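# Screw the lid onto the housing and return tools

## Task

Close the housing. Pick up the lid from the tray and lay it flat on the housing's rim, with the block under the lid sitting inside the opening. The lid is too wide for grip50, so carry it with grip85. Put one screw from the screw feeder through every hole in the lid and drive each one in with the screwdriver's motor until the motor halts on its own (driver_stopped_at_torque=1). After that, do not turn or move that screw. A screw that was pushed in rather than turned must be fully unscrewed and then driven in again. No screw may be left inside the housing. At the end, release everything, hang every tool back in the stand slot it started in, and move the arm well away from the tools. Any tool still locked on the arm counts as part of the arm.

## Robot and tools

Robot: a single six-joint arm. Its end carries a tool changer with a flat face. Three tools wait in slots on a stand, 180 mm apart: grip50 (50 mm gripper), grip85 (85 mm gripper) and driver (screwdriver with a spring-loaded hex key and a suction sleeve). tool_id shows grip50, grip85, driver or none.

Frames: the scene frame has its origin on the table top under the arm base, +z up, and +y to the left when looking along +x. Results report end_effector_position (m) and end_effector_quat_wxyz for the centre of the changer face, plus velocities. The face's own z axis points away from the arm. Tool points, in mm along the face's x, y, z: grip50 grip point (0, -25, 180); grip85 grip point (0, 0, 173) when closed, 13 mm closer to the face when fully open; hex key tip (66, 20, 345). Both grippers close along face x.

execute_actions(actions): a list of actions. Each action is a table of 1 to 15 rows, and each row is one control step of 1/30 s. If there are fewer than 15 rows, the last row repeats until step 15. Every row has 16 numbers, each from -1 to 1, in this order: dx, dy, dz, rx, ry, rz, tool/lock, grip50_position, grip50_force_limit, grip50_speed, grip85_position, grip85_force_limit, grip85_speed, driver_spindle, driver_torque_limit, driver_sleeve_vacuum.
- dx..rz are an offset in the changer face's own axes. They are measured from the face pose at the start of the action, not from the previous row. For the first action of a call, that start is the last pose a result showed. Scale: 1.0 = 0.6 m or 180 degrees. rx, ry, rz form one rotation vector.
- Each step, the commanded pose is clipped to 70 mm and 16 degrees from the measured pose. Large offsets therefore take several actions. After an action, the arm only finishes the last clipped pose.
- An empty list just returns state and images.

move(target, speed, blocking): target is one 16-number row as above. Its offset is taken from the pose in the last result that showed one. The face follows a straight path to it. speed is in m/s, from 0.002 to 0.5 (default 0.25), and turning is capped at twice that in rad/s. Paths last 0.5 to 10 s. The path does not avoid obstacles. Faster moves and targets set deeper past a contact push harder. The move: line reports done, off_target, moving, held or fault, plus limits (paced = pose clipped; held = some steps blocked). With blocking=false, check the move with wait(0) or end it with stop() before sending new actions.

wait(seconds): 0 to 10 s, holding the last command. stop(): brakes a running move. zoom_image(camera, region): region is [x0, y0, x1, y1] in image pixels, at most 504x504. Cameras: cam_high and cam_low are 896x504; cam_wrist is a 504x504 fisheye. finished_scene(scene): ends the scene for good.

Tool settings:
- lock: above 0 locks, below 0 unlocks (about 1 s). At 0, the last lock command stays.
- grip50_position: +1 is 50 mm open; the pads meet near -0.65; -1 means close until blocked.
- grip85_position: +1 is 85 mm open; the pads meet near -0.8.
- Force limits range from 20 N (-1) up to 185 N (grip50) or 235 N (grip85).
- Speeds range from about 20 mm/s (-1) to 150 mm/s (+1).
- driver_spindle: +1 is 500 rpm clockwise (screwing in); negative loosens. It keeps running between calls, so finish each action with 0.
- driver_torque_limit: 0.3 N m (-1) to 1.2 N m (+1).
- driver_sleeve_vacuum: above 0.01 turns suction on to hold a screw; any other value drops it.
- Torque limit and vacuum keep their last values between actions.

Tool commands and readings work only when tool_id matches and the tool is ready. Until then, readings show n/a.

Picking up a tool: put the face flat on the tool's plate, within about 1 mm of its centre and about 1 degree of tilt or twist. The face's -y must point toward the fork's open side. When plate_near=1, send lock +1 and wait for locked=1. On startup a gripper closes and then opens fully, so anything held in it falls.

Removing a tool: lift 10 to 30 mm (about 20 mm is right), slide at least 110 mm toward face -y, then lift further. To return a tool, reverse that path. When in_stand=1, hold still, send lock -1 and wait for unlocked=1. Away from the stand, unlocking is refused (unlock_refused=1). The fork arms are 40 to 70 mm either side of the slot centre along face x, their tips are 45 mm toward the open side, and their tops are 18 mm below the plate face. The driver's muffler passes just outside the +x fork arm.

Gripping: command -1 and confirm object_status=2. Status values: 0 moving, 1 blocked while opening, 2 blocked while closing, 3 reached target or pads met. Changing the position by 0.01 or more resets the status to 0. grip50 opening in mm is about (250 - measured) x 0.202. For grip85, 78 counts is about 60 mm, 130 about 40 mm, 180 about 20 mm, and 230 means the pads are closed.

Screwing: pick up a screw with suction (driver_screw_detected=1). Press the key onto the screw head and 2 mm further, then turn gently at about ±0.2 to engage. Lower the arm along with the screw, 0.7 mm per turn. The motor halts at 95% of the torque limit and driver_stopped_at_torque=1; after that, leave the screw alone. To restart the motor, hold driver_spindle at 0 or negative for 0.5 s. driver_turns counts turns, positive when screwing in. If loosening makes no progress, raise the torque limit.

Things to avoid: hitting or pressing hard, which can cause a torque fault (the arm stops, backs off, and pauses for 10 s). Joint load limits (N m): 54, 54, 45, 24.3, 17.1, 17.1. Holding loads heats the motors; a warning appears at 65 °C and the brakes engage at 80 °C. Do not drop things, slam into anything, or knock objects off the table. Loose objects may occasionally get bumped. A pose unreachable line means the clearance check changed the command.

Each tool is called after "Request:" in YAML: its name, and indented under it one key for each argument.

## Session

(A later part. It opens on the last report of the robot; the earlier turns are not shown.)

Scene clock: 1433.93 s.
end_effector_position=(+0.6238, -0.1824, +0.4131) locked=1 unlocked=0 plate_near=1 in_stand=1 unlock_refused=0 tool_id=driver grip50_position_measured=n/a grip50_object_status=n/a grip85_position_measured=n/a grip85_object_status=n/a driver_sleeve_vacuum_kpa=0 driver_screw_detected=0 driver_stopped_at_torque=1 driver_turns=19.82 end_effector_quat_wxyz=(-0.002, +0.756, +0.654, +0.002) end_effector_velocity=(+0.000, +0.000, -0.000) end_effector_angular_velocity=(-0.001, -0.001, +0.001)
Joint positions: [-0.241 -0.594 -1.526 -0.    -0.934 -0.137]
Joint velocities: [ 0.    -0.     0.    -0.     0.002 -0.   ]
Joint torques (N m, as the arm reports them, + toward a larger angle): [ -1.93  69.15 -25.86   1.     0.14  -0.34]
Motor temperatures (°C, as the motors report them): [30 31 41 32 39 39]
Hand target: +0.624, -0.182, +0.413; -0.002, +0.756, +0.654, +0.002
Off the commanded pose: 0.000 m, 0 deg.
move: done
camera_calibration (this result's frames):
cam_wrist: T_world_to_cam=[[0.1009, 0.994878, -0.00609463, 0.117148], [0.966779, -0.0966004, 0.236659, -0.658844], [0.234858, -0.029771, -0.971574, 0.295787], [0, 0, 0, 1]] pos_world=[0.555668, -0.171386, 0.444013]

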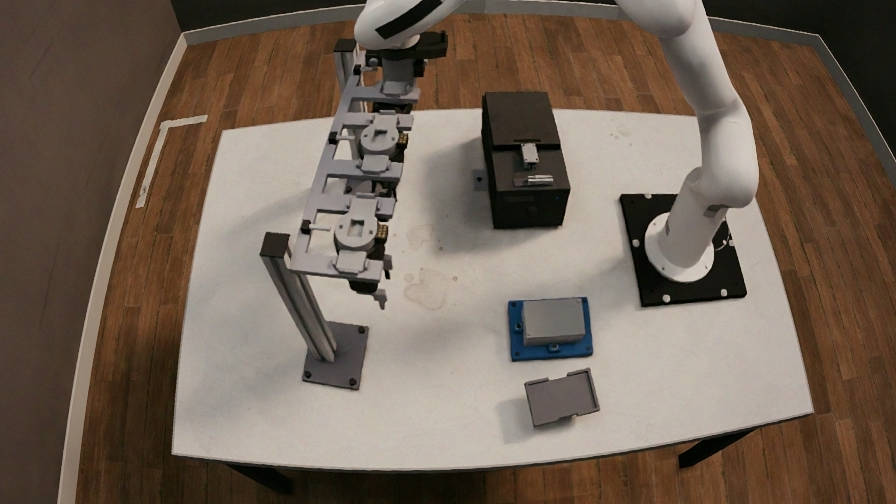

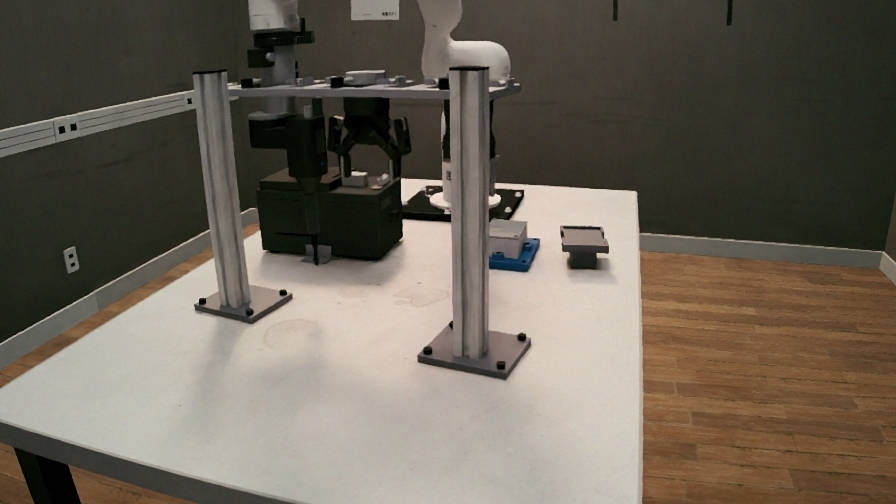

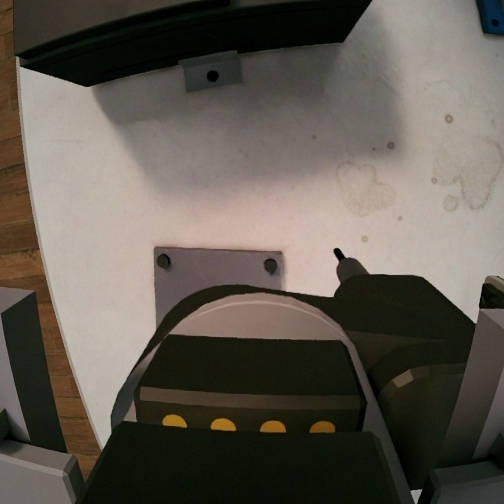

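Request:
execute_actions:
  actions:
    - [[0,0,0.0015,0,0,0,-1,1,0,0,1,0,0,0,0,0]]
    - [[0,0,0,0,0,0,-1,1,0,0,1,0,0,0,0,0]]
    - [[0,0,0,0,0,0,-1,1,0,0,1,0,0,0,0,0]]

Scene clock: 1461.93 s.
end_effector_position=(+0.6237, -0.1824, +0.4125) locked=0 unlocked=1 plate_near=1 in_stand=1 unlock_refused=0 tool_id=none grip50_position_measured=n/a grip50_object_status=n/a grip85_position_measured=n/a grip85_object_status=n/a driver_sleeve_vacuum_kpa=n/a driver_screw_detected=n/a driver_stopped_at_torque=n/a driver_turns=n/a end_effector_quat_wxyz=(-0.002, +0.756, +0.654, +0.002) end_effector_velocity=(-0.000, -0.000, +0.000) end_effector_angular_velocity=(-0.000, +0.000, +0.000)
Joint positions: [-0.241 -0.594 -1.526 -0.    -0.933 -0.137]
Joint velocities: [-0.     0.    -0.    -0.001 -0.001 -0.   ]
Joint torques (N m, as the arm reports them, + toward a larger angle): [ -1.47  46.75 -17.98   0.32   0.67  -0.27]
Motor temperatures (°C, as the motors report them): [30 32 41 32 39 39]
Hand target: +0.624, -0.182, +0.412; -0.002, +0.756, +0.654, +0.002
Off the commanded pose: 0.000 m, 0 deg.
Step readings (end_effector_position; steps 1 to 15: 1st action; 16 to 30: 2nd action; 31 to 45: 3rd action):
0: (+0.6238, -0.1824, +0.4130)
1: (+0.6236, -0.1824, +0.4123)
2: (+0.6236, -0.1824, +0.4121)
4: (+0.6236, -0.1824, +0.4121)
8: (+0.6236, -0.1824, +0.4121)
15: (+0.6237, -0.1824, +0.4124)
16: (+0.6237, -0.1824, +0.4124)
17: (+0.6237, -0.1824, +0.4125)
19: (+0.6237, -0.1824, +0.4125)
23: (+0.6237, -0.1824, +0.4125)
30: (+0.6237, -0.1824, +0.4125)
31: (+0.6237, -0.1824, +0.4125)
32: (+0.6237, -0.1824, +0.4125)
34: (+0.6237, -0.1824, +0.4125)
38: (+0.6237, -0.1824, +0.4125)
45: end_effector_position above
camera_calibration (this result's frames):
cam_wrist: T_world_to_cam=[[0.100944, 0.994874, -0.00596736, 0.117062], [0.966817, -0.096679, 0.236471, -0.65859], [0.234682, -0.0296398, -0.97162, 0.295342], [0, 0, 0, 1]] pos_world=[0.555607, -0.17138, 0.443396]

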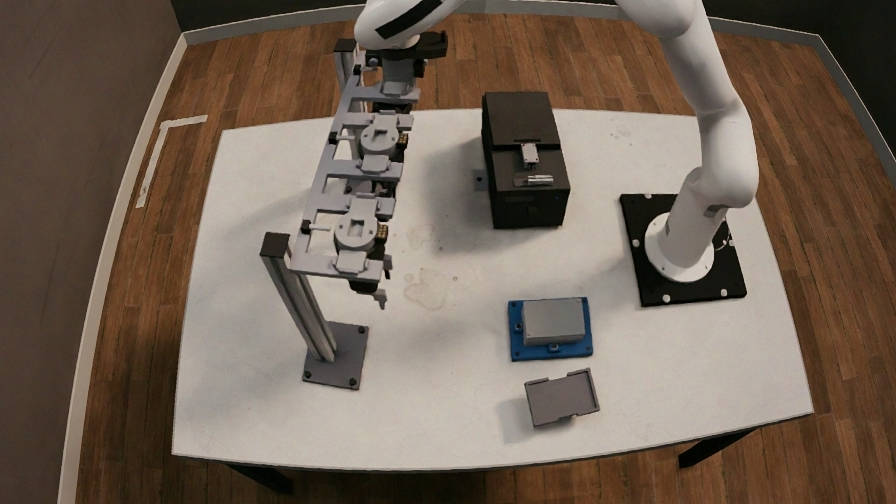

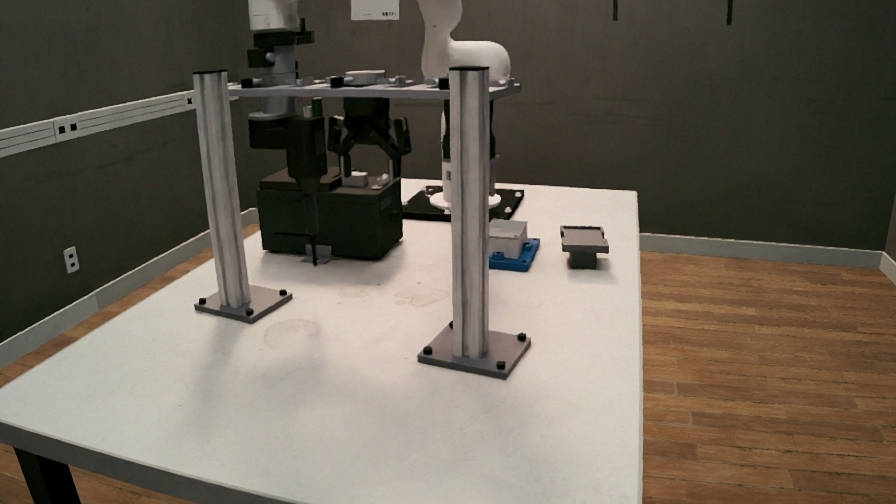

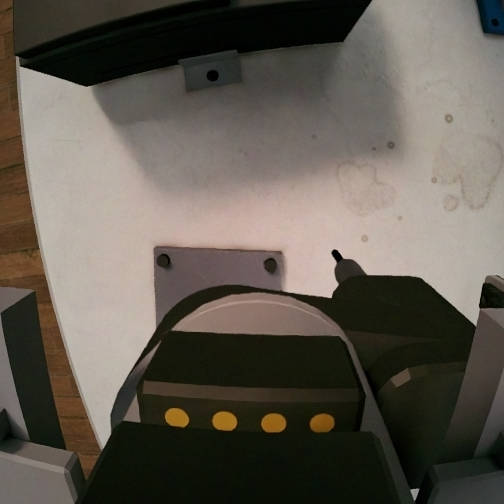

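Request:
move:
  target: [0,0,-0.1,0,0,0,0,1,0,0,1,0,0,0,0,0]
  speed: 0.15

Request:
move:
  target: [0.15,-0.4,-0.1,0,0,0,0,1,0,0,1,0,0,0,0,0]
  speed: 0.25

Scene clock: 1469.90 s.
end_effector_position=(+0.6238, -0.1827, +0.4721) locked=0 unlocked=1 plate_near=0 in_stand=0 unlock_refused=0 tool_id=none grip50_position_measured=n/a grip50_object_status=n/a grip85_position_measured=n/a grip85_object_status=n/a driver_sleeve_vacuum_kpa=n/a driver_screw_detected=n/a driver_stopped_at_torque=n/a driver_turns=n/a end_effector_quat_wxyz=(-0.003, +0.756, +0.654, +0.002) end_effector_velocity=(+0.000, -0.001, +0.002) end_effector_angular_velocity=(-0.000, -0.002, -0.001)
Joint positions: [-0.241 -0.556 -1.605 -0.    -1.051 -0.137]
Joint velocities: [-0.001  0.    -0.004  0.    -0.003 -0.   ]
Joint torques (N m, as the arm reports them, + toward a larger angle): [ -1.3   46.17 -17.82   0.14  -0.11  -0.28]
Motor temperatures (°C, as the motors report them): [30 32 41 32 39 39]
Hand target: +0.624, -0.183, +0.472; -0.002, +0.756, +0.654, +0.002
Off the commanded pose: 0.000 m, 0 deg.
move: done
camera_calibration (this result's frames):
cam_wrist: T_world_to_cam=[[0.100768, 0.994893, -0.00578083, 0.117706], [0.966937, -0.0965649, 0.236025, -0.67261], [0.234262, -0.0293735, -0.97173, 0.353625], [0, 0, 0, 1]] pos_world=[0.55567, -0.171668, 0.503062]

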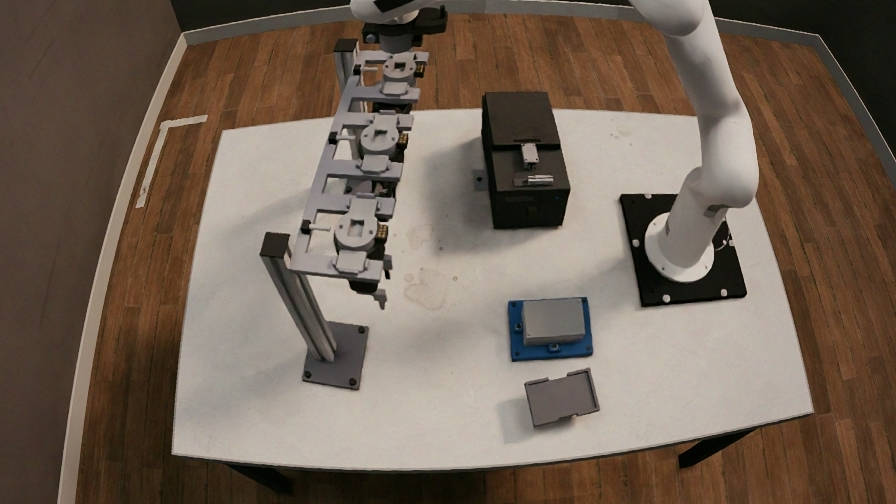

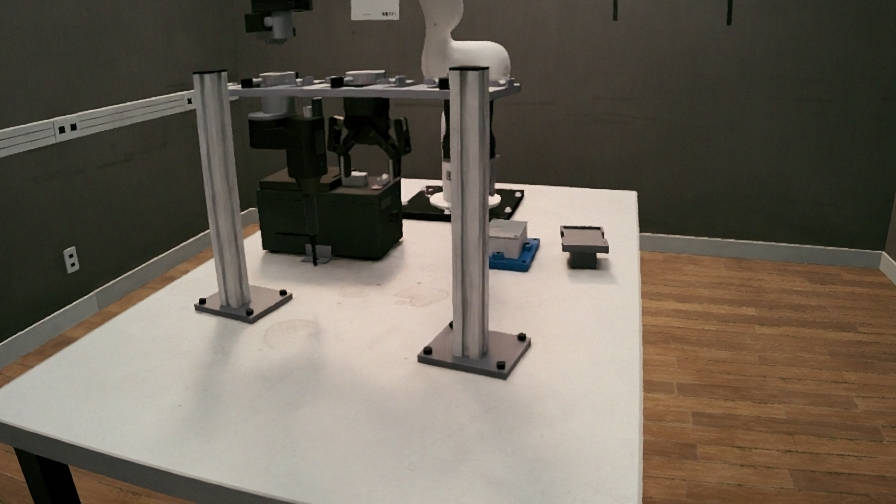

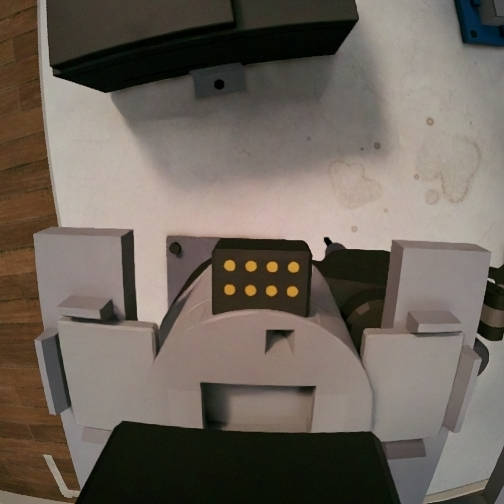

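Scene clock: 1471.47 s.
end_effector_position=(+0.3997, -0.0592, +0.5330) locked=0 unlocked=1 plate_near=0 in_stand=0 unlock_refused=0 tool_id=none grip50_position_measured=n/a grip50_object_status=n/a grip85_position_measured=n/a grip85_object_status=n/a driver_sleeve_vacuum_kpa=n/a driver_screw_detected=n/a driver_stopped_at_torque=n/a driver_turns=n/a end_effector_quat_wxyz=(-0.003, +0.756, +0.654, +0.002) end_effector_velocity=(-0.001, +0.001, +0.000) end_effector_angular_velocity=(+0.000, +0.001, +0.001)
Joint positions: [-0.1    0.104 -0.954  0.    -1.06   0.004]
Joint velocities: [ 0.001  0.003  0.002  0.    -0.002  0.   ]
Joint torques (N m, as the arm reports them, + toward a larger angle): [ -1.63  14.55 -17.86   0.03  -0.1   -0.33]
Motor temperatures (°C, as the motors report them): [30 32 41 32 39 39]
Hand target: +0.399, -0.059, +0.533; -0.003, +0.756, +0.654, +0.002
Off the commanded pose: 0.001 m, 0 deg.
move: done
camera_calibration (this result's frames):
cam_wrist: T_world_to_cam=[[0.100841, 0.994887, -0.00554557, 0.0176377], [0.96702, -0.096703, 0.235628, -0.458204], [0.233887, -0.0291236, -0.971828, 0.469168], [0, 0, 0, 1]] pos_world=[0.331582, -0.0481934, 0.564014]

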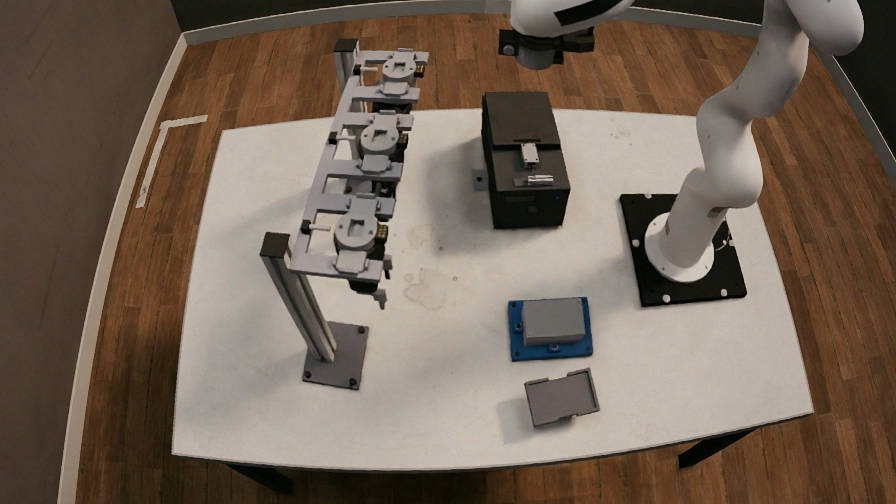

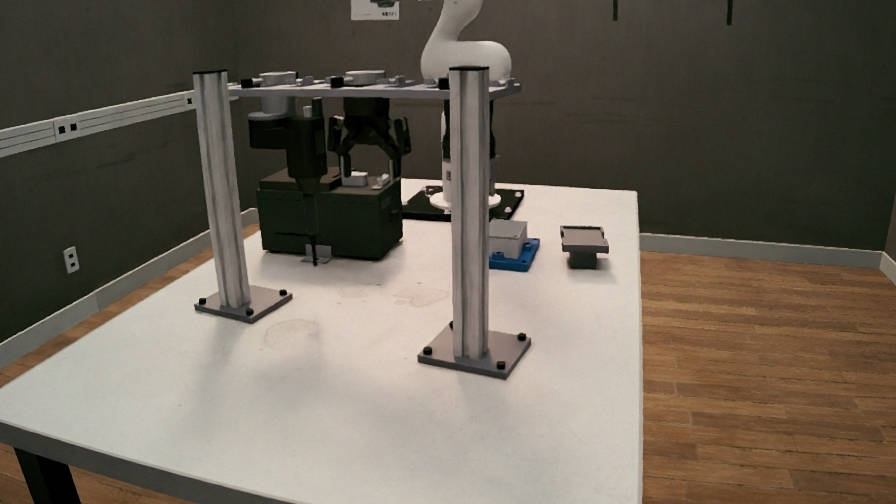

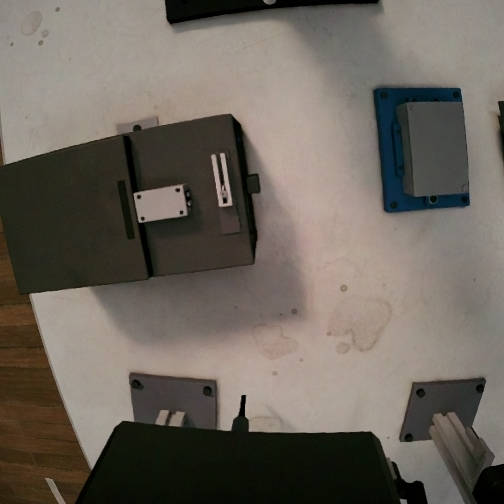

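Request:
zoom_image:
  camera: "cam_wrist"
  region: [350,70,504,230]

Request:
zoom_image:
  camera: "cam_low"
  region: [460,200,630,290]

Region (350, 70, 504, 230) of cam_wrist's 504x504 image, scaled by 3.150, with more detail than that image has; it fills the left 485 columns of this view, and the rest is white.

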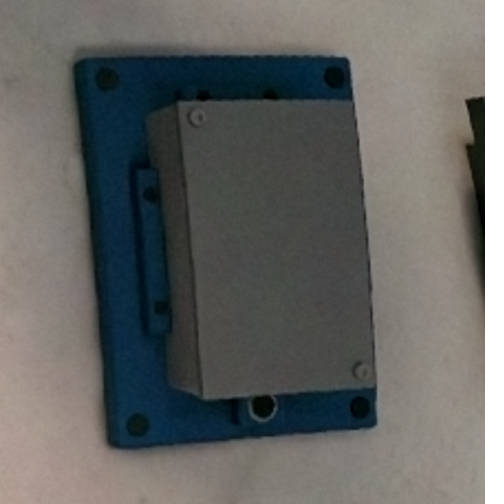

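Region (460, 200, 630, 290) of cam_low's 896x504 image, scaled by 2.965, with more detail than that image has; it fills the top 267 rows of this view, and the rest is white.

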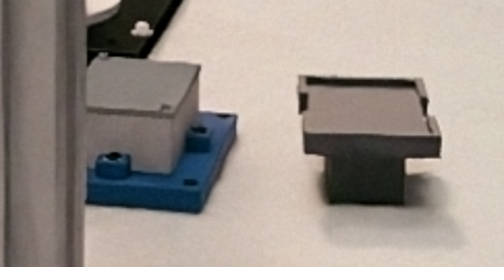

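Good. Move a bit further clear and finish.

Request:
move:
  target: [0.05,-0.15,0,0,0,0,0,1,0,0,1,0,0,0,0,0]
  speed: 0.25

Request:
finished_scene:
  scene: 1

Scene clock: 1481.97 s.
end_effector_position=(+0.3152, -0.0165, +0.5334) locked=0 unlocked=1 plate_near=0 in_stand=0 unlock_refused=0 tool_id=none grip50_position_measured=n/a grip50_object_status=n/a grip85_position_measured=n/a grip85_object_status=n/a driver_sleeve_vacuum_kpa=n/a driver_screw_detected=n/a driver_stopped_at_torque=n/a driver_turns=n/a end_effector_quat_wxyz=(-0.003, +0.756, +0.654, +0.002) end_effector_velocity=(-0.001, +0.000, -0.000) end_effector_angular_velocity=(-0.000, +0.001, -0.001)
Joint positions: [-0.003  0.345 -0.76   0.001 -1.107  0.101]
Joint velocities: [ 0.001  0.002  0.002 -0.    -0.001  0.003]
Joint torques (N m, as the arm reports them, + toward a larger angle): [ -2.52   3.09 -17.59   0.6   -0.04  -0.24]
Motor temperatures (°C, as the motors report them): [30 31 41 32 39 39]
Hand target: +0.315, -0.016, +0.533; -0.003, +0.756, +0.654, +0.002
Off the commanded pose: 0.000 m, 0 deg.
move: done
camera_calibration (this result's frames):
cam_wrist: T_world_to_cam=[[0.100848, 0.994887, -0.00537066, -0.0164003], [0.967066, -0.0967566, 0.235418, -0.372329], [0.233694, -0.0289351, -0.971879, 0.490615], [0, 0, 0, 1]] pos_world=[0.247067, -0.00551284, 0.564383]

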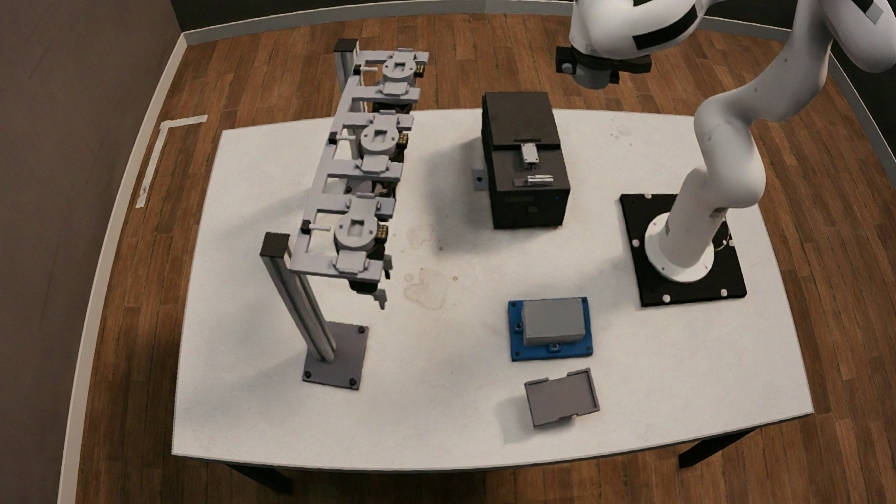

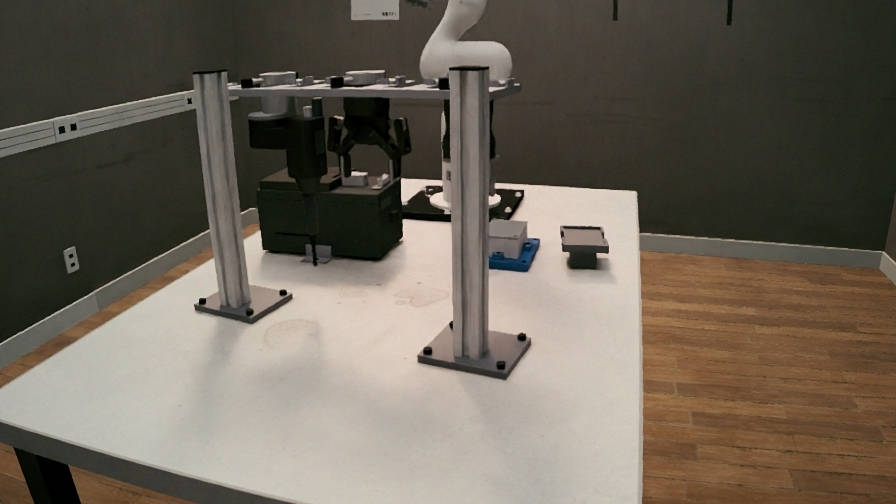

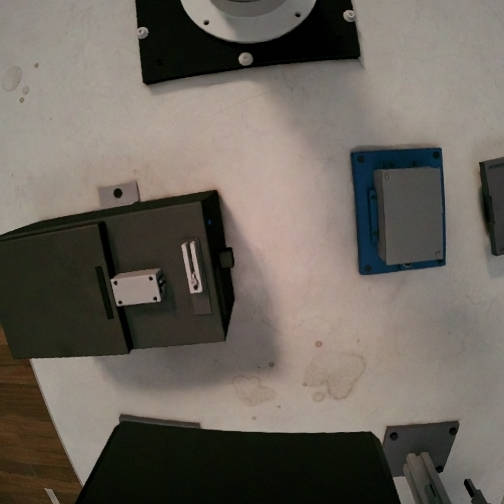

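The scene is finished: the task was done.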